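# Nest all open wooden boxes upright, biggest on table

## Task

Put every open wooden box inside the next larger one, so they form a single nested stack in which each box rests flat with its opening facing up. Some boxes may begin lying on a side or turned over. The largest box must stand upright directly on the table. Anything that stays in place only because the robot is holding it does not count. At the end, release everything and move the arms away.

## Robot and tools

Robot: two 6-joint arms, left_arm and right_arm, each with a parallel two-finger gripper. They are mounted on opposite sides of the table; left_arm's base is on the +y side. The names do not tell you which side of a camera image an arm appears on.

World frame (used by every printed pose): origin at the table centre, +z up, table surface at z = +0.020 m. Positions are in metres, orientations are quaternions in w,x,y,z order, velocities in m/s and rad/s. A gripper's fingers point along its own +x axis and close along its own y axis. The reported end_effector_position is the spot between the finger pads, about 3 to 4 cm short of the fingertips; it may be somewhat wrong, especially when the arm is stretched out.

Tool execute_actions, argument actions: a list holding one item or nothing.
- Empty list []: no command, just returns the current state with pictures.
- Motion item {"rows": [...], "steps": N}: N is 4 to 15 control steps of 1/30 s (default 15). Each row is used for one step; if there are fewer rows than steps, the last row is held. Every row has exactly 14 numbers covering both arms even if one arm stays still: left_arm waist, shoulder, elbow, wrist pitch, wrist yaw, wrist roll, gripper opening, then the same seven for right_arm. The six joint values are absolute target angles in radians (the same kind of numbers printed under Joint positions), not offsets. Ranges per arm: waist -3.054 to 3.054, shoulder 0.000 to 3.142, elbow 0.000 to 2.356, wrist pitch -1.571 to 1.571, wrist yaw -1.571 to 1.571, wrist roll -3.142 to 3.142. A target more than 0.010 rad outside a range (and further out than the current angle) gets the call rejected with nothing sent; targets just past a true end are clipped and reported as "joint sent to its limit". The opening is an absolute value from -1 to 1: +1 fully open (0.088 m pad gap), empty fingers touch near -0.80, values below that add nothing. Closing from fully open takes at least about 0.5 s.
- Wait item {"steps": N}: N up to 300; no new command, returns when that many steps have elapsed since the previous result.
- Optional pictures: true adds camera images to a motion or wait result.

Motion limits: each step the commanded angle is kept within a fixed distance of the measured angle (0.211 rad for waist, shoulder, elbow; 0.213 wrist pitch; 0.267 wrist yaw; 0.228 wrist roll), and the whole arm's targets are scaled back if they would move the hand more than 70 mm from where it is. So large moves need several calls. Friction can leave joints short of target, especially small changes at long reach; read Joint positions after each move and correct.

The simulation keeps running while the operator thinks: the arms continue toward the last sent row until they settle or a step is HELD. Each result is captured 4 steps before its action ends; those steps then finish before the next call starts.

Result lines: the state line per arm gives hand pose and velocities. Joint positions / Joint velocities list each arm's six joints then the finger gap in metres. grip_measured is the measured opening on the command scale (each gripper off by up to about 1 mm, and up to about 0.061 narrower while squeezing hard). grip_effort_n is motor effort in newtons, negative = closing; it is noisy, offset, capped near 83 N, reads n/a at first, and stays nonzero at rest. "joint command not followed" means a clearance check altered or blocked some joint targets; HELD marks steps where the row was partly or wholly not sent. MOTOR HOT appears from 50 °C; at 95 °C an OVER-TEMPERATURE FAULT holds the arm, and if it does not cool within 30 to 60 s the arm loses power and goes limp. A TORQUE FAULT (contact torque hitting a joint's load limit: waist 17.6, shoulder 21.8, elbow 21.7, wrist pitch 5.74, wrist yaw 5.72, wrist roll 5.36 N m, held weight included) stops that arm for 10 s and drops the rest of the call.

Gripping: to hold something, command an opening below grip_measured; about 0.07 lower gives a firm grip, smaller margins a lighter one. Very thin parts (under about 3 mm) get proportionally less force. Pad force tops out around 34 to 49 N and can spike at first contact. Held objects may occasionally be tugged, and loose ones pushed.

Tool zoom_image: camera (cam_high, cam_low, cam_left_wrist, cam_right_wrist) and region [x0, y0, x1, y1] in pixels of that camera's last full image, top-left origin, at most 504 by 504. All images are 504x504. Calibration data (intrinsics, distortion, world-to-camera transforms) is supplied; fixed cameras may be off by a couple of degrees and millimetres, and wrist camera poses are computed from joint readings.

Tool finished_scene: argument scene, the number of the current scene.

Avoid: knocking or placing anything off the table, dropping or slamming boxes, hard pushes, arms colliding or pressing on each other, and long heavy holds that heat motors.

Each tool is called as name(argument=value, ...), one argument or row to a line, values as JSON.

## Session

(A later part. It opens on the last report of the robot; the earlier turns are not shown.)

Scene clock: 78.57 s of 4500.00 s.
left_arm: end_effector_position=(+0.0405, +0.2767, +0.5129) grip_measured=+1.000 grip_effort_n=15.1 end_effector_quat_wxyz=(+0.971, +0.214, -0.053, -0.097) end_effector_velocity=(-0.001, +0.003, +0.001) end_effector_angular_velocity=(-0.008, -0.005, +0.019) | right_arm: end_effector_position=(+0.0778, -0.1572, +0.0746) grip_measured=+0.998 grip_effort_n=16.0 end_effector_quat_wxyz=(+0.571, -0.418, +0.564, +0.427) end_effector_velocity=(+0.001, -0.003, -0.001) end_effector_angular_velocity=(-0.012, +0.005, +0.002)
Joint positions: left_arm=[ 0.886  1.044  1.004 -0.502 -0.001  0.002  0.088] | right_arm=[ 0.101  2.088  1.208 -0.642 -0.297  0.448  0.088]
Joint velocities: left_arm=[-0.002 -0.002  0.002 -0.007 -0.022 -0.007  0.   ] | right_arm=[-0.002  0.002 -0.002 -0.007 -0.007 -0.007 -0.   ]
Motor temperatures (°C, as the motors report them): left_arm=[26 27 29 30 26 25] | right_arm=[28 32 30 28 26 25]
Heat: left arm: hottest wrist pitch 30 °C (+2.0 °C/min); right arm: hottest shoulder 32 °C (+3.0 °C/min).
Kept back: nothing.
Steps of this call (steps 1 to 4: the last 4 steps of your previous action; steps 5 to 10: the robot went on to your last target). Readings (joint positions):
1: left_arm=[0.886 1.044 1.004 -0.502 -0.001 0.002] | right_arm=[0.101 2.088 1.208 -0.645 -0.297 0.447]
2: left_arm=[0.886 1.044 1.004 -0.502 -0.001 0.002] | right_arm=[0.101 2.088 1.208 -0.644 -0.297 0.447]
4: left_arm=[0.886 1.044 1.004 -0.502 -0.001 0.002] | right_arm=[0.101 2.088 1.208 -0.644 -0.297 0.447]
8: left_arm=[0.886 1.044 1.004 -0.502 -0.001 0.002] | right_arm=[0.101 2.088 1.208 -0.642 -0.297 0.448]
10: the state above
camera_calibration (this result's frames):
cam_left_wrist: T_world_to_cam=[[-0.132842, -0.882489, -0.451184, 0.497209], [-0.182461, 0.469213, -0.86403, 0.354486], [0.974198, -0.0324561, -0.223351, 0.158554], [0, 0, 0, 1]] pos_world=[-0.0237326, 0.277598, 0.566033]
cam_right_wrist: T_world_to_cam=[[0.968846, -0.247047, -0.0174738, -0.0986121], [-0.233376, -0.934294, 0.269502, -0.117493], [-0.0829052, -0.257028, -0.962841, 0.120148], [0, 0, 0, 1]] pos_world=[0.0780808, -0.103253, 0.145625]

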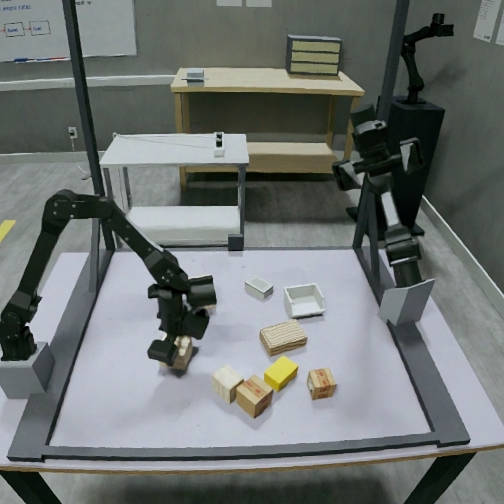

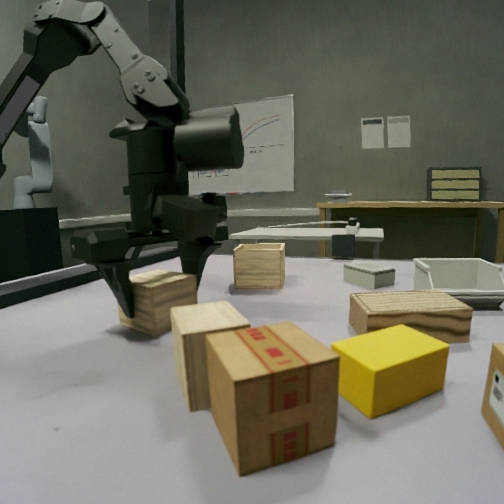

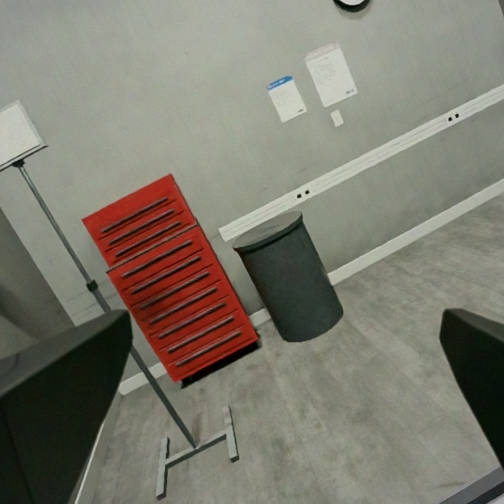

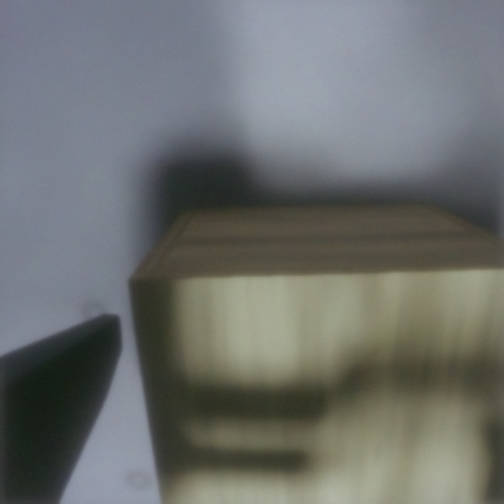

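execute_actions(
  actions=[
    {"rows":[[0.9,1.0,1.0,-0.5,0,0,1,0.101,2.09,1.208,-0.642,-0.3,0.448,0.45]],"steps":15},
  ],
)

execute_actions(
  actions=[
    {"rows":[[0.9,1.0,1.0,-0.5,0,0,1,0.07,2.02,1.255,-0.77,-0.3,0.448,0.45]],"steps":12},
  ],
)

execute_actions(
  actions=[
    {"rows":[[0.9,1.0,1.0,-0.5,0,0,1,0.06,2.11,1.42,-0.85,-0.302,0.85,0.45]],"steps":15},
  ],
)

execute_actions(
  actions=[
    {"steps":12},
  ],
)

execute_actions(
  actions=[
    {"rows":[[0.9,1.0,1.0,-0.5,0,0,1,0.089,2.22,1.409,-0.73,-0.302,0.88,0.45]],"steps":15},
  ],
)

execute_actions(
  actions=[
    {"rows":[[0.9,1.0,1.0,-0.5,0,0,1,0.089,2.22,1.409,-0.73,-0.302,0.88,1]],"steps":15},
  ],
)

execute_actions(
  actions=[
    {"steps":12},
  ],
  pictures=true,
)

Scene clock: 79.23 s of 4500.00 s.
left_arm: end_effector_position=(+0.0405, +0.2767, +0.5129) grip_measured=+1.000 grip_effort_n=14.7 end_effector_quat_wxyz=(+0.971, +0.214, -0.053, -0.097) end_effector_velocity=(+0.001, -0.000, -0.005) end_effector_angular_velocity=(-0.003, +0.016, -0.004) | right_arm: end_effector_position=(+0.0778, -0.1572, +0.0746) grip_measured=+0.547 grip_effort_n=-83.5 end_effector_quat_wxyz=(+0.571, -0.418, +0.564, +0.427) end_effector_velocity=(-0.002, -0.002, +0.001) end_effector_angular_velocity=(-0.010, +0.021, +0.003)
Joint positions: left_arm=[ 0.886  1.044  1.004 -0.502 -0.001  0.002  0.088] | right_arm=[ 0.101  2.088  1.208 -0.642 -0.297  0.448  0.066]
Joint velocities: left_arm=[-0.002 -0.002 -0.007 -0.007  0.007 -0.007  0.   ] | right_arm=[-0.002 -0.002 -0.002 -0.007 -0.022 -0.007  0.   ]
Motor temperatures (°C, as the motors report them): left_arm=[26 27 29 30 26 25] | right_arm=[28 32 30 28 26 25]
Heat: left arm: hottest wrist pitch 30 °C (+2.0 °C/min); right arm: hottest shoulder 32 °C (+3.0 °C/min).
Steps of this call (steps 1 to 9: the robot went on to your last target; steps 10 to 20: the first 11 steps of this action). Readings (joint positions):
10: left_arm=[0.886 1.044 1.004 -0.502 -0.001 0.002] | right_arm=[0.101 2.088 1.208 -0.642 -0.297 0.448]
11: left_arm=[0.886 1.044 1.004 -0.502 -0.001 0.002] | right_arm=[0.101 2.088 1.208 -0.642 -0.297 0.448]
13: left_arm=[0.886 1.044 1.004 -0.502 -0.001 0.002] | right_arm=[0.101 2.088 1.208 -0.642 -0.297 0.448]
17: left_arm=[0.886 1.044 1.004 -0.502 -0.001 0.002] | right_arm=[0.101 2.088 1.208 -0.642 -0.297 0.448]
20: the state above

Scene clock: 79.63 s of 4500.00 s.
left_arm: end_effector_position=(+0.0405, +0.2767, +0.5129) grip_measured=+1.000 grip_effort_n=15.1 end_effector_quat_wxyz=(+0.971, +0.214, -0.053, -0.097) end_effector_velocity=(+0.001, -0.001, -0.003) end_effector_angular_velocity=(+0.012, +0.013, -0.003) | right_arm: end_effector_position=(+0.0803, -0.1585, +0.1026) grip_measured=+0.547 grip_effort_n=-83.5 end_effector_quat_wxyz=(+0.576, -0.411, +0.572, +0.415) end_effector_velocity=(-0.009, +0.020, +0.057) end_effector_angular_velocity=(+0.085, +0.002, +0.005)
Joint positions: left_arm=[ 0.886  1.044  1.004 -0.502 -0.001  0.002  0.088] | right_arm=[ 0.072  2.033  1.244 -0.752 -0.297  0.448  0.066]
Joint velocities: left_arm=[-0.002  0.002 -0.002 -0.007  0.007  0.007  0.   ] | right_arm=[-0.027 -0.11   0.095 -0.125  0.007 -0.007 -0.   ]
Motor temperatures (°C, as the motors report them): left_arm=[26 27 29 30 26 25] | right_arm=[28 32 30 28 26 25]
Heat: left arm: hottest wrist pitch 30 °C (+2.0 °C/min); right arm: hottest shoulder 32 °C (+3.0 °C/min).
Steps of this call (steps 1 to 4: the last 4 steps of your previous action; steps 5 to 12: the first 8 steps of this action). Readings (joint positions):
5: left_arm=[0.886 1.044 1.004 -0.502 -0.001 0.002] | right_arm=[0.100 2.084 1.211 -0.654 -0.297 0.448]
6: left_arm=[0.886 1.044 1.004 -0.502 -0.001 0.002] | right_arm=[0.097 2.079 1.218 -0.688 -0.297 0.448]
8: left_arm=[0.886 1.044 1.004 -0.502 -0.001 0.002] | right_arm=[0.085 2.059 1.223 -0.728 -0.297 0.448]
12: the state above

Scene clock: 80.13 s of 4500.00 s.
left_arm: end_effector_position=(+0.0405, +0.2767, +0.5129) grip_measured=+1.000 grip_effort_n=14.7 end_effector_quat_wxyz=(+0.971, +0.214, -0.053, -0.097) end_effector_velocity=(-0.003, -0.002, +0.006) end_effector_angular_velocity=(-0.026, -0.026, -0.010) | right_arm: end_effector_position=(+0.0761, -0.1292, +0.1186) grip_measured=+0.547 grip_effort_n=-83.5 end_effector_quat_wxyz=(+0.645, -0.290, +0.638, +0.304) end_effector_velocity=(+0.009, -0.012, -0.018) end_effector_angular_velocity=(-0.094, +0.002, -0.263)
Joint positions: left_arm=[ 0.886  1.044  1.004 -0.502 -0.001  0.002  0.088] | right_arm=[ 0.061  2.091  1.407 -0.844 -0.297  0.821  0.066]
Joint velocities: left_arm=[-0.002 -0.007  0.002  0.022 -0.007 -0.022  0.   ] | right_arm=[-0.007  0.061  0.012 -0.051 -0.007  0.227 -0.   ]
Motor temperatures (°C, as the motors report them): left_arm=[26 27 29 30 26 25] | right_arm=[28 32 30 28 26 25]
Heat: left arm: hottest wrist pitch 30 °C (+2.0 °C/min); right arm: hottest shoulder 32 °C (+3.0 °C/min).
Steps of this call (steps 1 to 4: the last 4 steps of your previous action; steps 5 to 15: the first 11 steps of this action). Readings (joint positions):
5: left_arm=[0.886 1.044 1.004 -0.502 -0.001 0.002] | right_arm=[0.071 2.035 1.261 -0.783 -0.297 0.479]
6: left_arm=[0.886 1.044 1.004 -0.502 -0.001 0.002] | right_arm=[0.071 2.049 1.291 -0.810 -0.297 0.537]
8: left_arm=[0.886 1.044 1.004 -0.502 -0.001 0.002] | right_arm=[0.068 2.075 1.348 -0.813 -0.297 0.641]
12: left_arm=[0.886 1.044 1.004 -0.502 -0.001 0.002] | right_arm=[0.062 2.084 1.399 -0.837 -0.297 0.784]
15: the state above

Scene clock: 80.53 s of 4500.00 s.
left_arm: end_effector_position=(+0.0405, +0.2767, +0.5129) grip_measured=+1.000 grip_effort_n=14.7 end_effector_quat_wxyz=(+0.971, +0.214, -0.053, -0.097) end_effector_velocity=(-0.000, +0.001, -0.002) end_effector_angular_velocity=(+0.008, +0.007, -0.001) | right_arm: end_effector_position=(+0.0767, -0.1298, +0.1167) grip_measured=+0.547 grip_effort_n=-83.5 end_effector_quat_wxyz=(+0.648, -0.283, +0.643, +0.293) end_effector_velocity=(-0.001, -0.002, +0.002) end_effector_angular_velocity=(-0.002, +0.007, -0.025)
Joint positions: left_arm=[ 0.886  1.044  1.004 -0.502 -0.001  0.002  0.088] | right_arm=[ 0.061  2.097  1.409 -0.848 -0.297  0.847  0.066]
Joint velocities: left_arm=[ 0.002 -0.002 -0.002 -0.007  0.007  0.007  0.   ] | right_arm=[-0.002 -0.007 -0.002 -0.007 -0.007  0.022 -0.   ]
Motor temperatures (°C, as the motors report them): left_arm=[26 27 29 30 26 25] | right_arm=[28 32 30 28 26 25]
Heat: left arm: hottest wrist pitch 30 °C (+2.0 °C/min); right arm: hottest shoulder 32 °C (+2.0 °C/min).
Kept back: nothing.
Steps of this call (steps 1 to 4: the last 4 steps of your previous action; steps 5 to 12: the robot went on to your last target). Readings (joint positions):
1: left_arm=[0.886 1.044 1.004 -0.502 -0.001 0.002] | right_arm=[0.061 2.093 1.407 -0.845 -0.297 0.828]
2: left_arm=[0.886 1.044 1.004 -0.502 -0.001 0.002] | right_arm=[0.061 2.094 1.407 -0.846 -0.297 0.833]
4: left_arm=[0.886 1.044 1.004 -0.502 -0.001 0.002] | right_arm=[0.061 2.097 1.407 -0.847 -0.297 0.840]
8: left_arm=[0.886 1.044 1.004 -0.502 -0.001 0.002] | right_arm=[0.061 2.097 1.408 -0.847 -0.297 0.845]
12: the state above

Scene clock: 80.90 s of 4500.00 s.
left_arm: end_effector_position=(+0.0405, +0.2767, +0.5129) grip_measured=+1.000 grip_effort_n=15.1 end_effector_quat_wxyz=(+0.971, +0.214, -0.053, -0.097) end_effector_velocity=(+0.001, +0.001, -0.007) end_effector_angular_velocity=(-0.000, +0.029, +0.002) | right_arm: end_effector_position=(+0.0778, -0.1179, +0.0776) grip_measured=+0.548 grip_effort_n=-83.5 end_effector_quat_wxyz=(+0.649, -0.280, +0.644, +0.293) end_effector_velocity=(-0.004, +0.001, -0.001) end_effector_angular_velocity=(+0.004, +0.008, +0.002)
Joint positions: left_arm=[ 0.886  1.044  1.004 -0.502 -0.001  0.002  0.088] | right_arm=[ 0.084  2.204  1.413 -0.733 -0.298  0.876  0.066]
Joint velocities: left_arm=[-0.002 -0.002 -0.007 -0.022  0.007 -0.007  0.   ] | right_arm=[ 0.007  0.002  0.002  0.007 -0.007  0.007  0.   ]
Motor temperatures (°C, as the motors report them): left_arm=[26 27 29 30 26 25] | right_arm=[28 32 30 28 26 25]
Heat: left arm: hottest wrist pitch 30 °C (+2.0 °C/min); right arm: hottest shoulder 32 °C (+2.0 °C/min).
Steps of this call (steps 1 to 11: the first 11 steps of this action). Readings (joint positions):
1: left_arm=[0.886 1.044 1.004 -0.502 -0.001 0.002] | right_arm=[0.062 2.107 1.409 -0.842 -0.297 0.852]
2: left_arm=[0.886 1.044 1.004 -0.502 -0.001 0.002] | right_arm=[0.065 2.121 1.411 -0.810 -0.298 0.859]
4: left_arm=[0.886 1.044 1.004 -0.502 -0.001 0.002] | right_arm=[0.073 2.160 1.417 -0.764 -0.298 0.867]
8: left_arm=[0.886 1.044 1.004 -0.502 -0.001 0.002] | right_arm=[0.084 2.204 1.412 -0.749 -0.298 0.875]
11: the state above

Scene clock: 81.40 s of 4500.00 s.
left_arm: end_effector_position=(+0.0405, +0.2767, +0.5129) grip_measured=+1.000 grip_effort_n=15.1 end_effector_quat_wxyz=(+0.971, +0.214, -0.053, -0.097) end_effector_velocity=(+0.000, +0.001, -0.002) end_effector_angular_velocity=(-0.020, +0.009, +0.007) | right_arm: end_effector_position=(+0.0777, -0.1182, +0.0763) grip_measured=+0.973 grip_effort_n=18.4 end_effector_quat_wxyz=(+0.649, -0.281, +0.644, +0.292) end_effector_velocity=(-0.003, -0.003, +0.003) end_effector_angular_velocity=(-0.014, +0.020, +0.016)
Joint positions: left_arm=[ 0.886  1.044  1.004 -0.502 -0.001  0.002  0.088] | right_arm=[ 0.085  2.207  1.413 -0.732 -0.298  0.878  0.087]
Joint velocities: left_arm=[-0.002 -0.002 -0.002 -0.007 -0.007 -0.022  0.   ] | right_arm=[-0.002 -0.007  0.002 -0.022 -0.022 -0.022  0.01 ]
Motor temperatures (°C, as the motors report them): left_arm=[26 27 29 30 26 25] | right_arm=[28 32 30 28 26 25]
Heat: left arm: hottest wrist pitch 30 °C (+2.0 °C/min); right arm: hottest shoulder 32 °C (+2.0 °C/min).
Steps of this call (steps 1 to 4: the last 4 steps of your previous action; steps 5 to 15: the first 11 steps of this action). Readings (joint positions):
5: left_arm=[0.886 1.044 1.004 -0.502 -0.001 0.002] | right_arm=[0.085 2.206 1.413 -0.733 -0.298 0.877]
6: left_arm=[0.886 1.044 1.004 -0.502 -0.001 0.002] | right_arm=[0.085 2.206 1.413 -0.733 -0.298 0.878]
8: left_arm=[0.886 1.044 1.004 -0.502 -0.001 0.002] | right_arm=[0.085 2.207 1.413 -0.733 -0.298 0.878]
12: left_arm=[0.886 1.044 1.004 -0.502 -0.001 0.002] | right_arm=[0.085 2.207 1.413 -0.732 -0.298 0.878]
15: the state above

Scene clock: 81.80 s of 4500.00 s.
left_arm: end_effector_position=(+0.0405, +0.2767, +0.5129) grip_measured=+1.000 grip_effort_n=15.1 end_effector_quat_wxyz=(+0.971, +0.214, -0.053, -0.097) end_effector_velocity=(+0.000, +0.001, -0.005) end_effector_angular_velocity=(+0.000, +0.020, +0.010) | right_arm: end_effector_position=(+0.0777, -0.1182, +0.0763) grip_measured=+0.997 grip_effort_n=17.9 end_effector_quat_wxyz=(+0.649, -0.280, +0.644, +0.292) end_effector_velocity=(-0.000, +0.001, +0.001) end_effector_angular_velocity=(+0.007, +0.008, +0.007)
Joint positions: left_arm=[ 0.886  1.044  1.004 -0.502 -0.001  0.002  0.088] | right_arm=[ 0.085  2.207  1.413 -0.732 -0.298  0.878  0.088]
Joint velocities: left_arm=[-0.007 -0.002 -0.002 -0.022 -0.007 -0.007  0.   ] | right_arm=[-0.002 -0.002 -0.002  0.007 -0.007 -0.007  0.   ]
Motor temperatures (°C, as the motors report them): left_arm=[26 27 29 30 26 25] | right_arm=[28 32 30 28 26 25]
Heat: left arm: hottest wrist pitch 30 °C (+2.0 °C/min); right arm: hottest shoulder 32 °C (+2.0 °C/min).
Kept back: nothing.
Steps of this call (steps 1 to 4: the last 4 steps of your previous action; steps 5 to 12: the robot went on to your last target). Readings (joint positions):
1: left_arm=[0.886 1.044 1.004 -0.502 -0.001 0.002] | right_arm=[0.085 2.207 1.413 -0.732 -0.298 0.878]
2: left_arm=[0.886 1.044 1.004 -0.502 -0.001 0.002] | right_arm=[0.085 2.207 1.413 -0.732 -0.298 0.878]
4: left_arm=[0.886 1.044 1.004 -0.502 -0.001 0.002] | right_arm=[0.085 2.207 1.413 -0.732 -0.298 0.878]
8: left_arm=[0.886 1.044 1.004 -0.502 -0.001 0.002] | right_arm=[0.085 2.207 1.413 -0.732 -0.298 0.878]
12: the state above
camera_calibration (this result's frames):
cam_left_wrist: T_world_to_cam=[[-0.132842, -0.882489, -0.451184, 0.497209], [-0.182461, 0.469213, -0.86403, 0.354486], [0.974198, -0.0324561, -0.223351, 0.158554], [0, 0, 0, 1]] pos_world=[-0.0237326, 0.277598, 0.566033]
cam_right_wrist: T_world_to_cam=[[0.767298, -0.64078, -0.0256075, -0.119138], [-0.611453, -0.743052, 0.272029, -0.0298067], [-0.193338, -0.193069, -0.961948, 0.147904], [0, 0, 0, 1]] pos_world=[0.101785, -0.0699338, 0.147333]

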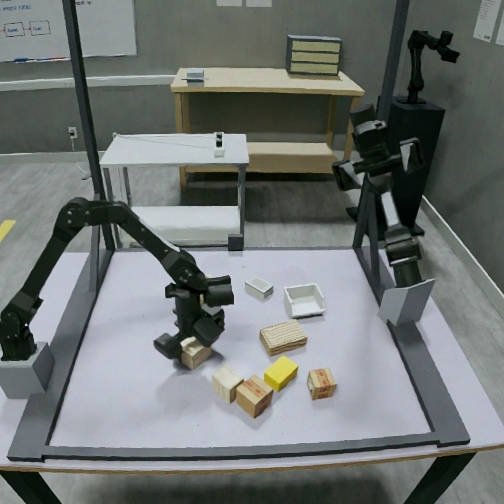

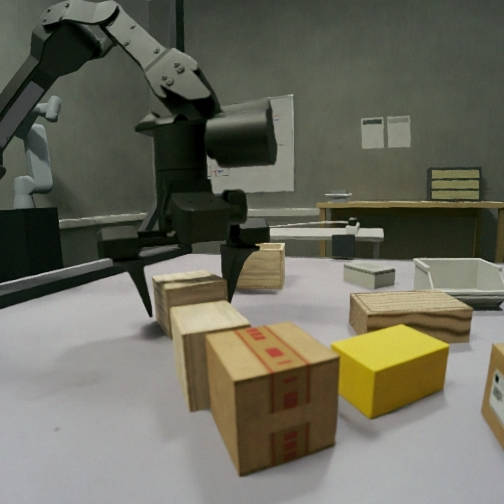

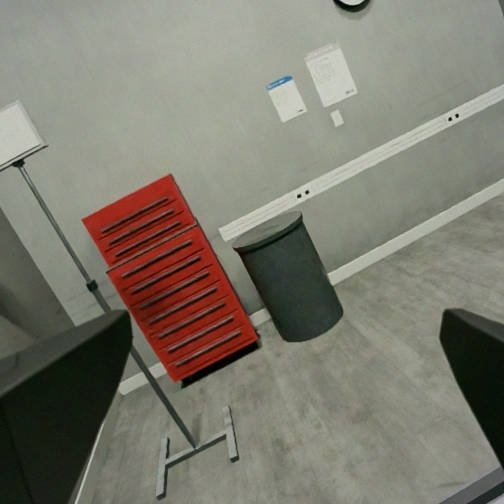

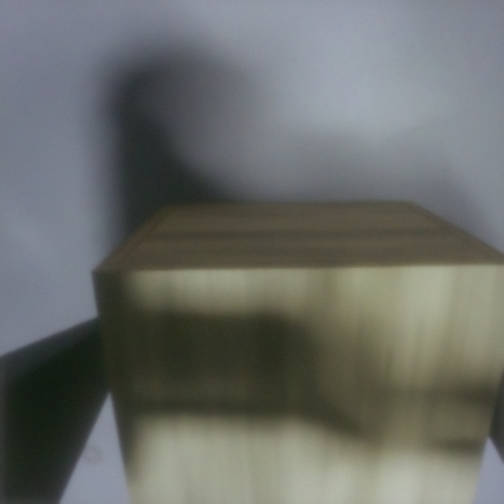

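execute_actions(
  actions=[
    {"rows":[[0.9,1.0,1.0,-0.5,0,0,1,0.081,2.195,1.421,-0.75,-0.298,0.874,1],[0.9,1.0,1.0,-0.5,0,0,1,0.077,2.186,1.43,-0.77,-0.298,0.87,1],[0.9,1.0,1.0,-0.5,0,0,1,0.073,2.177,1.438,-0.79,-0.298,0.866,1],[0.9,1.0,1.0,-0.5,0,0,1,0.069,2.168,1.447,-0.81,-0.298,0.862,1],[0.9,1.0,1.0,-0.5,0,0,1,0.065,2.158,1.455,-0.83,-0.298,0.858,1],[0.9,1.0,1.0,-0.5,0,0,1,0.061,2.149,1.464,-0.85,-0.298,0.854,1],[0.9,1.0,1.0,-0.5,0,0,1,0.057,2.14,1.472,-0.87,-0.298,0.85,1],[0.9,1.0,1.0,-0.5,0,0,1,0.053,2.13,1.48,-0.89,-0.298,0.846,1],[0.9,1.0,1.0,-0.5,0,0,1,0.049,2.12,1.489,-0.91,-0.298,0.842,1],[0.9,1.0,1.0,-0.5,0,0,1,0.045,2.11,1.497,-0.93,-0.298,0.836,1],[0.9,1.0,1.0,-0.5,0,0,1,0.04,2.10,1.506,-0.95,-0.298,0.83,1]],"steps":15},
  ],
)

execute_actions(
  actions=[
    {"steps":10},
  ],
  pictures=true,
)

Scene clock: 82.43 s of 4500.00 s.
left_arm: end_effector_position=(+0.0405, +0.2767, +0.5129) grip_measured=+1.000 grip_effort_n=15.1 end_effector_quat_wxyz=(+0.971, +0.214, -0.053, -0.097) end_effector_velocity=(+0.003, +0.003, -0.004) end_effector_angular_velocity=(-0.007, +0.013, +0.015) | right_arm: end_effector_position=(+0.0792, -0.1229, +0.1134) grip_measured=+0.998 grip_effort_n=18.4 end_effector_quat_wxyz=(+0.648, -0.286, +0.648, +0.281) end_effector_velocity=(-0.007, +0.015, +0.201) end_effector_angular_velocity=(+0.107, +0.003, +0.047)
Joint positions: left_arm=[ 0.886  1.044  1.004 -0.502 -0.001  0.002  0.088] | right_arm=[ 0.056  2.144  1.467 -0.884 -0.298  0.848  0.088]
Joint velocities: left_arm=[ 0.002  0.002 -0.007 -0.007 -0.007 -0.007  0.   ] | right_arm=[-0.134 -0.344  0.291 -0.564  0.007 -0.154 -0.   ]
Motor temperatures (°C, as the motors report them): left_arm=[26 27 29 30 26 25] | right_arm=[28 33 30 28 26 25]
Heat: left arm: hottest wrist pitch 30 °C (+2.0 °C/min); right arm: hottest shoulder 33 °C (+3.0 °C/min).
Steps of this call (steps 1 to 8: the robot went on to your last target; steps 9 to 19: the first 11 steps of this action). Readings (joint positions):
9: left_arm=[0.886 1.044 1.004 -0.502 -0.001 0.002] | right_arm=[0.085 2.207 1.413 -0.732 -0.298 0.878]
10: left_arm=[0.886 1.044 1.004 -0.502 -0.001 0.002] | right_arm=[0.085 2.207 1.413 -0.736 -0.298 0.878]
12: left_arm=[0.886 1.044 1.004 -0.502 -0.001 0.002] | right_arm=[0.083 2.203 1.418 -0.763 -0.298 0.874]
16: left_arm=[0.886 1.044 1.004 -0.502 -0.001 0.002] | right_arm=[0.069 2.177 1.439 -0.829 -0.298 0.860]
19: the state above

Scene clock: 82.77 s of 4500.00 s.
left_arm: end_effector_position=(+0.0405, +0.2767, +0.5129) grip_measured=+1.000 grip_effort_n=15.1 end_effector_quat_wxyz=(+0.971, +0.214, -0.053, -0.097) end_effector_velocity=(-0.002, -0.000, -0.002) end_effector_angular_velocity=(-0.003, +0.002, +0.002) | right_arm: end_effector_position=(+0.0781, -0.1219, +0.1359) grip_measured=+0.998 grip_effort_n=18.4 end_effector_quat_wxyz=(+0.649, -0.283, +0.646, +0.286) end_effector_velocity=(+0.001, -0.005, -0.001) end_effector_angular_velocity=(-0.026, +0.005, +0.012)
Joint positions: left_arm=[ 0.886  1.044  1.004 -0.502 -0.001  0.002  0.088] | right_arm=[ 0.041  2.105  1.499 -0.945 -0.298  0.833  0.088]
Joint velocities: left_arm=[-0.007 -0.007 -0.002 -0.007 -0.007 -0.007  0.   ] | right_arm=[-0.002  0.002 -0.002 -0.022 -0.007 -0.022 -0.   ]
Motor temperatures (°C, as the motors report them): left_arm=[26 27 29 30 26 25] | right_arm=[28 33 30 28 26 25]
Heat: left arm: hottest wrist pitch 30 °C (+2.0 °C/min); right arm: hottest shoulder 33 °C (+3.0 °C/min).
Kept back: nothing.
Steps of this call (steps 1 to 4: the last 4 steps of your previous action; steps 5 to 10: the robot went on to your last target). Readings (joint positions):
1: left_arm=[0.886 1.044 1.004 -0.502 -0.001 0.002] | right_arm=[0.052 2.134 1.476 -0.901 -0.298 0.844]
2: left_arm=[0.886 1.044 1.004 -0.502 -0.001 0.002] | right_arm=[0.048 2.124 1.483 -0.913 -0.298 0.841]
4: left_arm=[0.886 1.044 1.004 -0.502 -0.001 0.002] | right_arm=[0.043 2.110 1.494 -0.927 -0.298 0.837]
8: left_arm=[0.886 1.044 1.004 -0.502 -0.001 0.002] | right_arm=[0.041 2.105 1.499 -0.942 -0.298 0.834]
10: the state above
camera_calibration (this result's frames):
cam_left_wrist: T_world_to_cam=[[-0.132842, -0.882489, -0.451184, 0.497209], [-0.182461, 0.469213, -0.86403, 0.354486], [0.974198, -0.0324561, -0.223351, 0.158554], [0, 0, 0, 1]] pos_world=[-0.0237326, 0.277598, 0.566033]
cam_right_wrist: T_world_to_cam=[[0.764189, -0.644791, -0.0161123, -0.121798], [-0.615842, -0.73685, 0.278911, -0.0483578], [-0.191712, -0.203219, -0.960182, 0.202966], [0, 0, 0, 1]] pos_world=[0.102207, -0.0729204, 0.206409]

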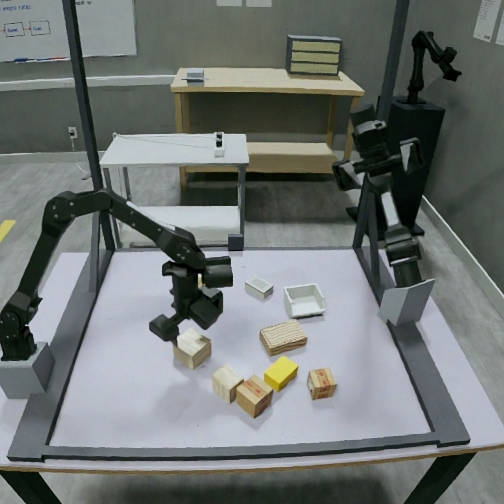

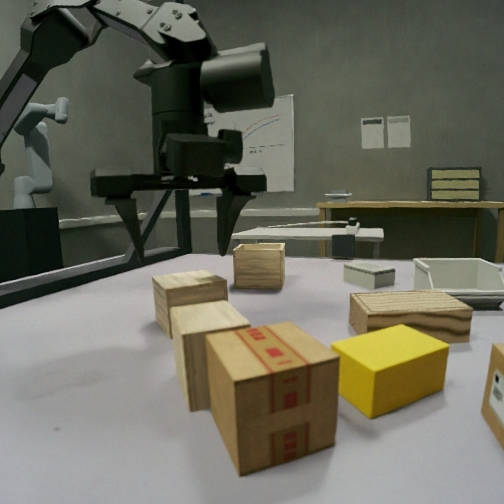

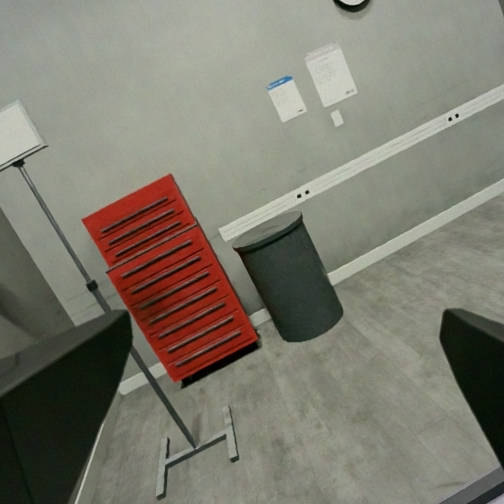

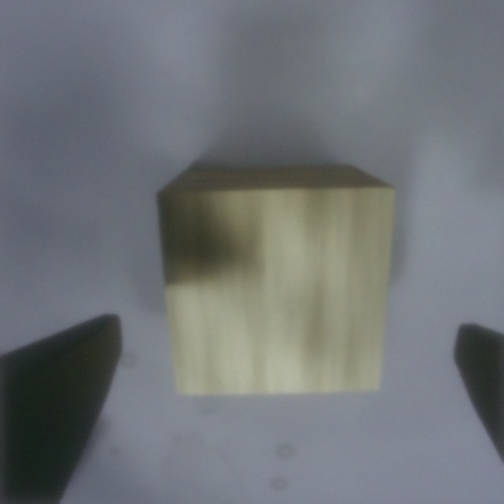

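execute_actions(
  actions=[
    {"rows":[[0.9,1.0,1.0,-0.5,0,0,1,0.04,1.5,1.3,-1.2,-0.3,0.83,1]],"steps":15},
  ],
)

execute_actions(
  actions=[
    {"rows":[[0.9,1.0,1.0,-0.5,0,0,1,0.04,1.3,1.1,-1.2,-0.3,0.83,1]],"steps":15},
  ],
)

execute_actions(
  actions=[
    {"steps":10},
  ],
)

execute_actions(
  actions=[
    {"rows":[[0.9,1.0,1.0,-0.5,0,0,1,0.509,1.3,0.766,0.5,1.175,0.78,1]],"steps":15},
  ],
)

execute_actions(
  actions=[
    {"steps":45},
  ],
)

execute_actions(
  actions=[
    {"rows":[[0.9,1.0,1.0,-0.5,0,0,1,0.509,2.165,0.766,0.84,1.175,0.78,1]],"steps":15},
  ],
)

execute_actions(
  actions=[
    {"steps":30},
  ],
  pictures=true,
)

Scene clock: 83.43 s of 4500.00 s.
left_arm: end_effector_position=(+0.0405, +0.2767, +0.5129) grip_measured=+1.000 grip_effort_n=15.1 end_effector_quat_wxyz=(+0.971, +0.214, -0.053, -0.097) end_effector_velocity=(-0.000, -0.000, +0.001) end_effector_angular_velocity=(+0.006, -0.010, +0.002) | right_arm: end_effector_position=(+0.0557, -0.2112, +0.2340) grip_measured=+0.998 grip_effort_n=17.4 end_effector_quat_wxyz=(+0.650, -0.276, +0.641, +0.300) end_effector_velocity=(-0.112, -0.080, +0.382) end_effector_angular_velocity=(+1.210, +0.114, +0.397)
Joint positions: left_arm=[ 0.886  1.044  1.004 -0.502 -0.001  0.002  0.088] | right_arm=[ 0.041  1.662  1.324 -1.182 -0.298  0.831  0.088]
Joint velocities: left_arm=[-0.002 -0.002 -0.002  0.007 -0.007  0.007  0.   ] | right_arm=[-0.002 -1.438 -0.042 -0.125 -0.007 -0.022 -0.   ]
Motor temperatures (°C, as the motors report them): left_arm=[26 27 29 30 26 25] | right_arm=[28 33 30 27 26 25]
Heat: left arm: hottest wrist pitch 30 °C (+2.0 °C/min); right arm: hottest shoulder 33 °C (+3.0 °C/min).
Steps of this call (steps 1 to 9: the robot went on to your last target; steps 10 to 20: the first 11 steps of this action). Readings (joint positions):
10: left_arm=[0.886 1.044 1.004 -0.502 -0.001 0.002] | right_arm=[0.041 2.093 1.488 -0.950 -0.298 0.832]
11: left_arm=[0.886 1.044 1.004 -0.502 -0.001 0.002] | right_arm=[0.041 2.067 1.460 -0.990 -0.298 0.831]
13: left_arm=[0.886 1.044 1.004 -0.502 -0.001 0.002] | right_arm=[0.041 1.988 1.393 -1.090 -0.298 0.831]
17: left_arm=[0.886 1.044 1.004 -0.502 -0.001 0.002] | right_arm=[0.041 1.806 1.330 -1.163 -0.298 0.831]
20: the state above

Scene clock: 83.93 s of 4500.00 s.
left_arm: end_effector_position=(+0.0405, +0.2767, +0.5129) grip_measured=+1.000 grip_effort_n=15.1 end_effector_quat_wxyz=(+0.971, +0.214, -0.053, -0.097) end_effector_velocity=(+0.000, +0.001, -0.002) end_effector_angular_velocity=(-0.020, +0.009, +0.007) | right_arm: end_effector_position=(+0.0515, -0.2751, +0.2656) grip_measured=+0.998 grip_effort_n=18.4 end_effector_quat_wxyz=(+0.657, -0.248, +0.620, +0.352) end_effector_velocity=(+0.007, -0.024, -0.009) end_effector_angular_velocity=(-0.033, -0.011, -0.007)
Joint positions: left_arm=[ 0.886  1.044  1.004 -0.502 -0.001  0.002  0.088] | right_arm=[ 0.041  1.314  1.122 -1.202 -0.298  0.83   0.088]
Joint velocities: left_arm=[-0.002 -0.002 -0.002 -0.007 -0.007 -0.022  0.   ] | right_arm=[-0.002 -0.066 -0.081 -0.022  0.007 -0.007  0.   ]
Motor temperatures (°C, as the motors report them): left_arm=[26 27 29 30 26 25] | right_arm=[28 33 30 27 26 25]
Heat: left arm: hottest wrist pitch 30 °C (+2.0 °C/min); right arm: hottest shoulder 33 °C (+3.0 °C/min).
Steps of this call (steps 1 to 4: the last 4 steps of your previous action; steps 5 to 15: the first 11 steps of this action). Readings (joint positions):
5: left_arm=[0.886 1.044 1.004 -0.502 -0.001 0.002] | right_arm=[0.041 1.501 1.305 -1.181 -0.298 0.831]
6: left_arm=[0.886 1.044 1.004 -0.502 -0.001 0.002] | right_arm=[0.041 1.462 1.262 -1.175 -0.298 0.830]
8: left_arm=[0.886 1.044 1.004 -0.502 -0.001 0.002] | right_arm=[0.041 1.385 1.183 -1.212 -0.298 0.830]
12: left_arm=[0.886 1.044 1.004 -0.502 -0.001 0.002] | right_arm=[0.041 1.326 1.134 -1.202 -0.298 0.830]
15: the state above

Scene clock: 84.27 s of 4500.00 s.
left_arm: end_effector_position=(+0.0405, +0.2767, +0.5129) grip_measured=+1.000 grip_effort_n=15.1 end_effector_quat_wxyz=(+0.971, +0.214, -0.053, -0.097) end_effector_velocity=(+0.001, +0.003, -0.005) end_effector_angular_velocity=(-0.003, +0.019, +0.014) | right_arm: end_effector_position=(+0.0518, -0.2770, +0.2651) grip_measured=+0.998 grip_effort_n=18.4 end_effector_quat_wxyz=(+0.657, -0.248, +0.620, +0.352) end_effector_velocity=(-0.002, -0.002, +0.001) end_effector_angular_velocity=(-0.003, +0.018, +0.017)
Joint positions: left_arm=[ 0.886  1.044  1.004 -0.502 -0.001  0.002  0.088] | right_arm=[ 0.041  1.307  1.114 -1.202 -0.298  0.83   0.088]
Joint velocities: left_arm=[-0.002 -0.002 -0.002 -0.022 -0.007 -0.007  0.   ] | right_arm=[-0.007 -0.007 -0.002 -0.007 -0.022 -0.022 -0.   ]
Motor temperatures (°C, as the motors report them): left_arm=[26 27 29 30 26 25] | right_arm=[28 33 30 27 26 25]
Heat: left arm: hottest wrist pitch 30 °C (+2.0 °C/min); right arm: hottest shoulder 33 °C (+3.0 °C/min).
Kept back: nothing.
Steps of this call (steps 1 to 4: the last 4 steps of your previous action; steps 5 to 10: the robot went on to your last target). Readings (joint positions):
1: left_arm=[0.886 1.044 1.004 -0.502 -0.001 0.002] | right_arm=[0.041 1.312 1.119 -1.202 -0.298 0.830]
2: left_arm=[0.886 1.044 1.004 -0.502 -0.001 0.002] | right_arm=[0.041 1.311 1.118 -1.202 -0.298 0.830]
4: left_arm=[0.886 1.044 1.004 -0.502 -0.001 0.002] | right_arm=[0.041 1.309 1.116 -1.202 -0.298 0.830]
8: left_arm=[0.886 1.044 1.004 -0.502 -0.001 0.002] | right_arm=[0.041 1.307 1.114 -1.202 -0.298 0.830]
10: the state above

Scene clock: 84.63 s of 4500.00 s.
left_arm: end_effector_position=(+0.0405, +0.2767, +0.5129) grip_measured=+1.000 grip_effort_n=15.1 end_effector_quat_wxyz=(+0.971, +0.214, -0.053, -0.097) end_effector_velocity=(+0.002, +0.002, -0.009) end_effector_angular_velocity=(+0.017, +0.039, +0.010) | right_arm: end_effector_position=(+0.0481, -0.2501, +0.1963) grip_measured=+0.998 grip_effort_n=17.9 end_effector_quat_wxyz=(+0.752, -0.348, +0.308, +0.466) end_effector_velocity=(-0.036, +0.289, +0.176) end_effector_angular_velocity=(+2.019, -0.798, +0.313)
Joint positions: left_arm=[ 0.886  1.044  1.004 -0.502 -0.001  0.002  0.088] | right_arm=[ 0.469  1.301  0.792 -0.677  0.348  0.784  0.088]
Joint velocities: left_arm=[-0.002  0.002 -0.002 -0.037  0.007  0.007  0.   ] | right_arm=[ 0.359 -0.002 -0.081  1.458  1.81  -0.037 -0.   ]
Motor temperatures (°C, as the motors report them): left_arm=[26 27 29 30 26 25] | right_arm=[28 33 30 27 26 25]
Heat: left arm: hottest wrist pitch 30 °C (+2.0 °C/min); right arm: hottest shoulder 33 °C (+3.0 °C/min).
Steps of this call (steps 1 to 11: the first 11 steps of this action). Readings (joint positions):
1: left_arm=[0.886 1.044 1.004 -0.502 -0.001 0.002] | right_arm=[0.056 1.304 1.095 -1.172 -0.262 0.826]
2: left_arm=[0.886 1.044 1.004 -0.502 -0.001 0.002] | right_arm=[0.101 1.293 1.055 -1.103 -0.191 0.813]
4: left_arm=[0.886 1.044 1.004 -0.502 -0.001 0.002] | right_arm=[0.203 1.292 0.965 -1.013 -0.074 0.799]
8: left_arm=[0.886 1.044 1.004 -0.502 -0.001 0.002] | right_arm=[0.396 1.301 0.818 -0.827 0.168 0.787]
11: the state above

Scene clock: 86.13 s of 4500.00 s.
left_arm: end_effector_position=(+0.0405, +0.2767, +0.5129) grip_measured=+1.000 grip_effort_n=15.1 end_effector_quat_wxyz=(+0.971, +0.214, -0.053, -0.097) end_effector_velocity=(+0.002, +0.005, -0.006) end_effector_angular_velocity=(+0.010, +0.014, +0.030) | right_arm: end_effector_position=(+0.0305, -0.1704, +0.3890) grip_measured=+0.998 grip_effort_n=17.9 end_effector_quat_wxyz=(+0.841, +0.266, +0.045, +0.470) end_effector_velocity=(+0.003, -0.003, +0.003) end_effector_angular_velocity=(+0.013, +0.000, -0.021)
Joint positions: left_arm=[ 0.886  1.044  1.004 -0.502 -0.001  0.002  0.088] | right_arm=[0.505 1.301 0.78  0.498 1.17  0.78  0.088]
Joint velocities: left_arm=[-0.002 -0.002 -0.007 -0.022 -0.022  0.007  0.   ] | right_arm=[-0.002 -0.007 -0.002  0.007  0.022 -0.007 -0.   ]
Motor temperatures (°C, as the motors report them): left_arm=[26 27 29 30 26 25] | right_arm=[28 33 30 28 26 25]
Heat: left arm: hottest wrist pitch 30 °C (+2.0 °C/min); right arm: hottest shoulder 33 °C (+3.0 °C/min).
Kept back: nothing.
Steps of this call (steps 1 to 4: the last 4 steps of your previous action; steps 5 to 45: the robot went on to your last target). Readings (joint positions):
1: left_arm=[0.886 1.044 1.004 -0.502 -0.001 0.002] | right_arm=[0.479 1.301 0.789 -0.627 0.409 0.784]
2: left_arm=[0.886 1.044 1.004 -0.502 -0.001 0.002] | right_arm=[0.486 1.301 0.788 -0.578 0.471 0.783]
4: left_arm=[0.886 1.044 1.004 -0.502 -0.001 0.002] | right_arm=[0.494 1.301 0.785 -0.479 0.593 0.783]
8: left_arm=[0.886 1.044 1.004 -0.502 -0.001 0.002] | right_arm=[0.502 1.301 0.781 -0.282 0.838 0.782]
45: the state above
All arms were judged still, so your last target was given up. Only a new action makes them travel on or press farther. Fingers that are still opening or closing keep moving.

Scene clock: 86.50 s of 4500.00 s.
left_arm: end_effector_position=(+0.0405, +0.2767, +0.5129) grip_measured=+1.000 grip_effort_n=15.1 end_effector_quat_wxyz=(+0.971, +0.214, -0.053, -0.097) end_effector_velocity=(+0.004, +0.004, -0.005) end_effector_angular_velocity=(-0.006, +0.018, +0.017) | right_arm: end_effector_position=(+0.0335, -0.1159, +0.2705) grip_measured=+0.998 grip_effort_n=17.9 end_effector_quat_wxyz=(+0.866, +0.200, +0.034, +0.457) end_effector_velocity=(+0.089, +0.079, -0.435) end_effector_angular_velocity=(-0.927, -0.603, -0.306)
Joint positions: left_arm=[ 0.886  1.044  1.004 -0.502 -0.001  0.002  0.088] | right_arm=[0.506 1.767 0.781 0.817 1.179 0.78  0.088]
Joint velocities: left_arm=[ 0.002  0.002 -0.012 -0.007 -0.007 -0.007  0.   ] | right_arm=[-0.002  1.272 -0.007  0.139  0.007 -0.007 -0.   ]
Motor temperatures (°C, as the motors report them): left_arm=[26 27 29 30 26 25] | right_arm=[28 33 30 28 26 25]
Heat: left arm: hottest wrist pitch 30 °C (+2.0 °C/min); right arm: hottest shoulder 33 °C (+3.0 °C/min).
Steps of this call (steps 1 to 11: the first 11 steps of this action). Readings (joint positions):
1: left_arm=[0.886 1.044 1.004 -0.502 -0.001 0.002] | right_arm=[0.505 1.320 0.779 0.531 1.175 0.779]
2: left_arm=[0.886 1.044 1.004 -0.502 -0.001 0.002] | right_arm=[0.505 1.354 0.782 0.597 1.180 0.780]
4: left_arm=[0.886 1.044 1.004 -0.502 -0.001 0.002] | right_arm=[0.506 1.444 0.785 0.685 1.179 0.780]
8: left_arm=[0.886 1.044 1.004 -0.502 -0.001 0.002] | right_arm=[0.506 1.636 0.782 0.791 1.179 0.780]
11: the state above

Scene clock: 87.50 s of 4500.00 s.
left_arm: end_effector_position=(+0.0405, +0.2767, +0.5129) grip_measured=+1.000 grip_effort_n=15.1 end_effector_quat_wxyz=(+0.971, +0.214, -0.053, -0.097) end_effector_velocity=(+0.002, +0.005, -0.004) end_effector_angular_velocity=(-0.004, +0.017, +0.029) | right_arm: end_effector_position=(+0.0771, -0.1172, +0.1363) grip_measured=+0.998 grip_effort_n=17.9 end_effector_quat_wxyz=(+0.907, +0.021, +0.008, +0.422) end_effector_velocity=(-0.002, +0.003, -0.000) end_effector_angular_velocity=(+0.004, +0.021, +0.017)
Joint positions: left_arm=[ 0.886  1.044  1.004 -0.502 -0.001  0.002  0.088] | right_arm=[0.506 2.152 0.768 0.838 1.178 0.78  0.088]
Joint velocities: left_arm=[-0.002  0.002 -0.002 -0.022 -0.022 -0.007  0.   ] | right_arm=[-0.002 -0.002  0.002  0.007 -0.022  0.007 -0.   ]
Motor temperatures (°C, as the motors report them): left_arm=[26 27 29 30 26 25] | right_arm=[28 33 30 28 26 25]
Heat: left arm: hottest wrist pitch 30 °C (+2.0 °C/min); right arm: hottest shoulder 33 °C (+3.0 °C/min).
Kept back: nothing.
Steps of this call (steps 1 to 4: the last 4 steps of your previous action; steps 5 to 30: the robot went on to your last target). Readings (joint positions):
1: left_arm=[0.886 1.044 1.004 -0.502 -0.001 0.002] | right_arm=[0.506 1.809 0.781 0.822 1.179 0.780]
2: left_arm=[0.886 1.044 1.004 -0.502 -0.001 0.002] | right_arm=[0.506 1.851 0.781 0.826 1.179 0.780]
4: left_arm=[0.886 1.044 1.004 -0.502 -0.001 0.002] | right_arm=[0.506 1.935 0.780 0.831 1.179 0.780]
8: left_arm=[0.886 1.044 1.004 -0.502 -0.001 0.002] | right_arm=[0.506 2.086 0.776 0.834 1.178 0.780]
30: the state above
All arms were judged still, so your last target was given up. Only a new action makes them travel on or press farther. Fingers that are still opening or closing keep moving.
camera_calibration (this result's frames):
cam_left_wrist: T_world_to_cam=[[-0.132842, -0.882489, -0.451184, 0.497209], [-0.182461, 0.469213, -0.86403, 0.354486], [0.974198, -0.0324561, -0.223351, 0.158554], [0, 0, 0, 1]] pos_world=[-0.0237326, 0.277598, 0.566033]
cam_right_wrist: T_world_to_cam=[[0.773408, -0.633899, -0.00351465, -0.119136], [-0.181467, -0.216086, -0.959363, 0.150736], [0.607379, 0.742617, -0.282154, 0.160922], [0, 0, 0, 1]] pos_world=[0.0217541, -0.162452, 0.189596]

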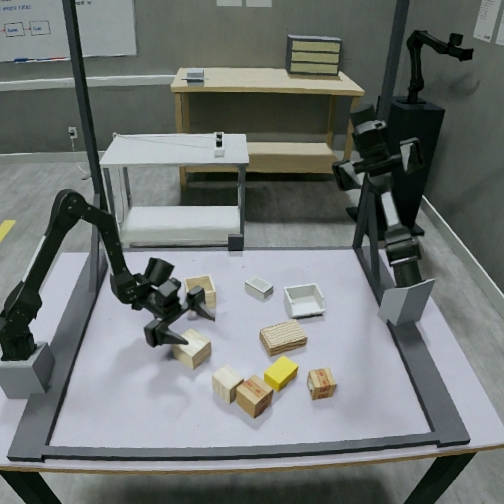

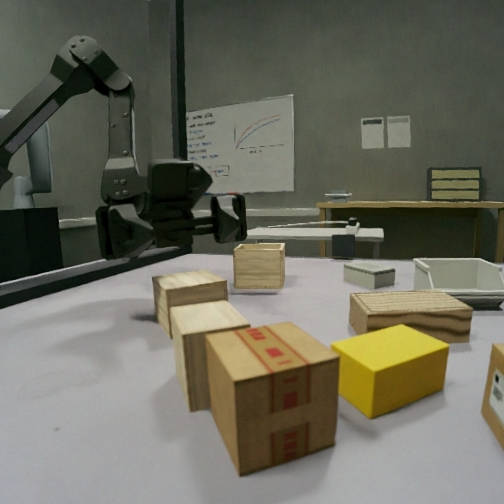

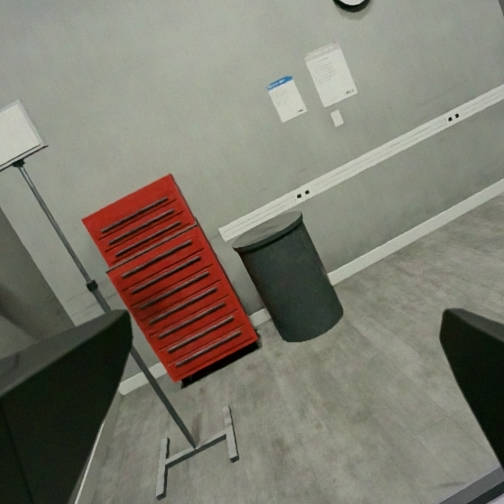

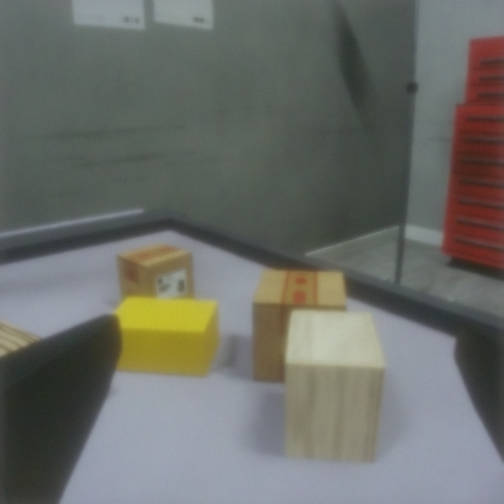

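execute_actions(
  actions=[
    {"rows":[[0.9,1.0,1.0,-0.5,0,0,1,0.535,2.29,0.815,0.88,1.197,0.805,1]],"steps":15},
  ],
)

execute_actions(
  actions=[
    {"steps":12},
  ],
  pictures=true,
)

Scene clock: 88.07 s of 4500.00 s.
left_arm: end_effector_position=(+0.0405, +0.2767, +0.5129) grip_measured=+1.000 grip_effort_n=15.1 end_effector_quat_wxyz=(+0.971, +0.214, -0.053, -0.097) end_effector_velocity=(-0.002, -0.000, -0.002) end_effector_angular_velocity=(-0.003, +0.002, +0.002) | right_arm: end_effector_position=(+0.0768, -0.1172, +0.1040) grip_measured=+0.998 grip_effort_n=17.9 end_effector_quat_wxyz=(+0.906, +0.007, +0.007, +0.422) end_effector_velocity=(-0.007, +0.010, +0.005) end_effector_angular_velocity=(+0.052, +0.036, +0.003)
Joint positions: left_arm=[ 0.886  1.044  1.004 -0.502 -0.001  0.002  0.088] | right_arm=[0.531 2.273 0.805 0.877 1.191 0.801 0.088]
Joint velocities: left_arm=[-0.007 -0.007 -0.002 -0.007 -0.007 -0.007  0.   ] | right_arm=[-0.002  0.007  0.042  0.007  0.007  0.022 -0.   ]
Motor temperatures (°C, as the motors report them): left_arm=[26 27 29 30 26 25] | right_arm=[28 33 30 28 26 25]
Heat: left arm: hottest wrist pitch 30 °C (+2.0 °C/min); right arm: hottest shoulder 33 °C (+3.0 °C/min).
Steps of this call (steps 1 to 6: nothing new was sent; steps 7 to 17: the first 11 steps of this action). Readings (joint positions):
7: left_arm=[0.886 1.044 1.004 -0.502 -0.001 0.002] | right_arm=[0.507 2.164 0.770 0.847 1.181 0.782]
8: left_arm=[0.886 1.044 1.004 -0.502 -0.001 0.002] | right_arm=[0.510 2.185 0.782 0.861 1.186 0.788]
10: left_arm=[0.886 1.044 1.004 -0.502 -0.001 0.002] | right_arm=[0.521 2.230 0.801 0.863 1.186 0.794]
14: left_arm=[0.886 1.044 1.004 -0.502 -0.001 0.002] | right_arm=[0.531 2.270 0.801 0.872 1.189 0.800]
17: the state above

Scene clock: 88.47 s of 4500.00 s.
left_arm: end_effector_position=(+0.0405, +0.2767, +0.5129) grip_measured=+1.000 grip_effort_n=15.1 end_effector_quat_wxyz=(+0.971, +0.214, -0.053, -0.097) end_effector_velocity=(-0.001, +0.002, -0.003) end_effector_angular_velocity=(+0.010, +0.011, +0.012) | right_arm: end_effector_position=(+0.0766, -0.1165, +0.1035) grip_measured=+0.998 grip_effort_n=17.9 end_effector_quat_wxyz=(+0.906, +0.009, +0.007, +0.422) end_effector_velocity=(+0.000, -0.001, -0.001) end_effector_angular_velocity=(-0.007, -0.013, -0.005)
Joint positions: left_arm=[ 0.886  1.044  1.004 -0.502 -0.001  0.002  0.088] | right_arm=[0.531 2.277 0.809 0.878 1.192 0.803 0.088]
Joint velocities: left_arm=[-0.002 -0.002  0.002 -0.022 -0.007  0.007  0.   ] | right_arm=[ 0.002  0.002  0.002 -0.007  0.007 -0.007 -0.   ]
Motor temperatures (°C, as the motors report them): left_arm=[26 27 29 30 26 25] | right_arm=[28 33 30 28 26 25]
Heat: left arm: hottest wrist pitch 30 °C (+2.0 °C/min); right arm: hottest shoulder 33 °C (+2.0 °C/min).
Kept back: nothing.
Steps of this call (steps 1 to 4: the last 4 steps of your previous action; steps 5 to 12: the robot went on to your last target). Readings (joint positions):
1: left_arm=[0.886 1.044 1.004 -0.502 -0.001 0.002] | right_arm=[0.531 2.274 0.807 0.877 1.191 0.802]
2: left_arm=[0.886 1.044 1.004 -0.502 -0.001 0.002] | right_arm=[0.531 2.274 0.808 0.877 1.192 0.802]
4: left_arm=[0.886 1.044 1.004 -0.502 -0.001 0.002] | right_arm=[0.531 2.275 0.809 0.878 1.192 0.802]
8: left_arm=[0.886 1.044 1.004 -0.502 -0.001 0.002] | right_arm=[0.531 2.276 0.809 0.878 1.192 0.803]
12: the state above
camera_calibration (this result's frames):
cam_left_wrist: T_world_to_cam=[[-0.132842, -0.882489, -0.451184, 0.497209], [-0.182461, 0.469213, -0.86403, 0.354486], [0.974198, -0.0324561, -0.223351, 0.158554], [0, 0, 0, 1]] pos_world=[-0.0237326, 0.277598, 0.566033]
cam_right_wrist: T_world_to_cam=[[0.774462, -0.632319, 0.0195319, -0.120726], [-0.168657, -0.236131, -0.956973, 0.115746], [0.609724, 0.737845, -0.289519, 0.151557], [0, 0, 0, 1]] pos_world=[0.0206114, -0.160832, 0.157003]

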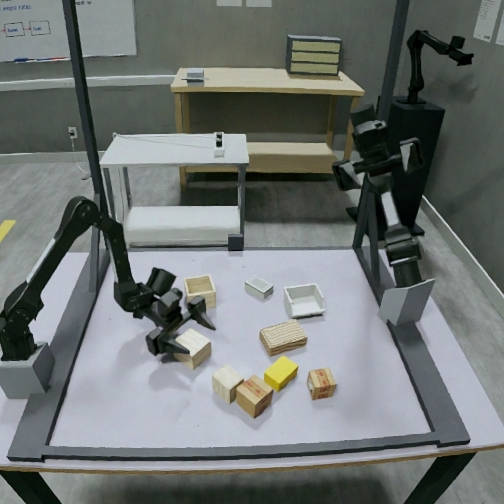

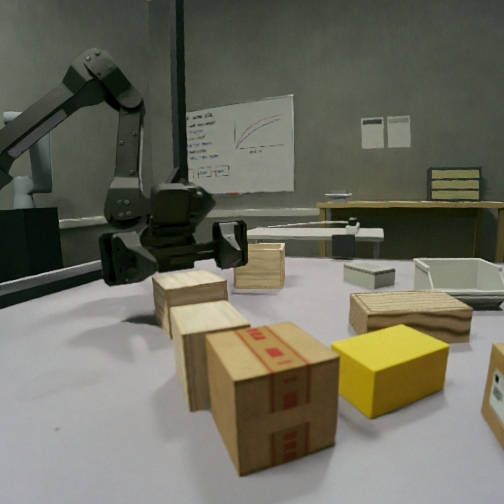

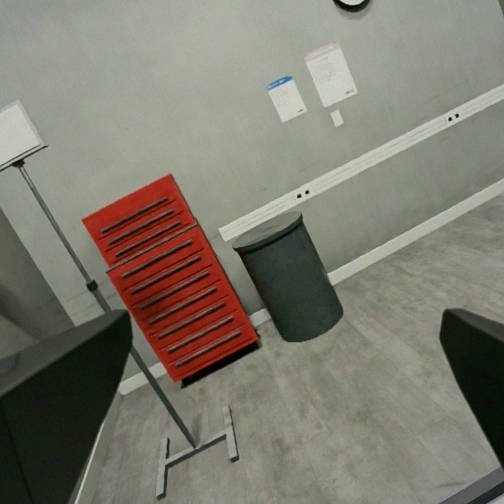

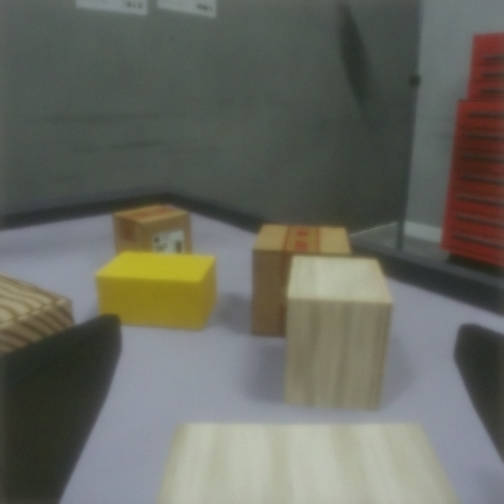

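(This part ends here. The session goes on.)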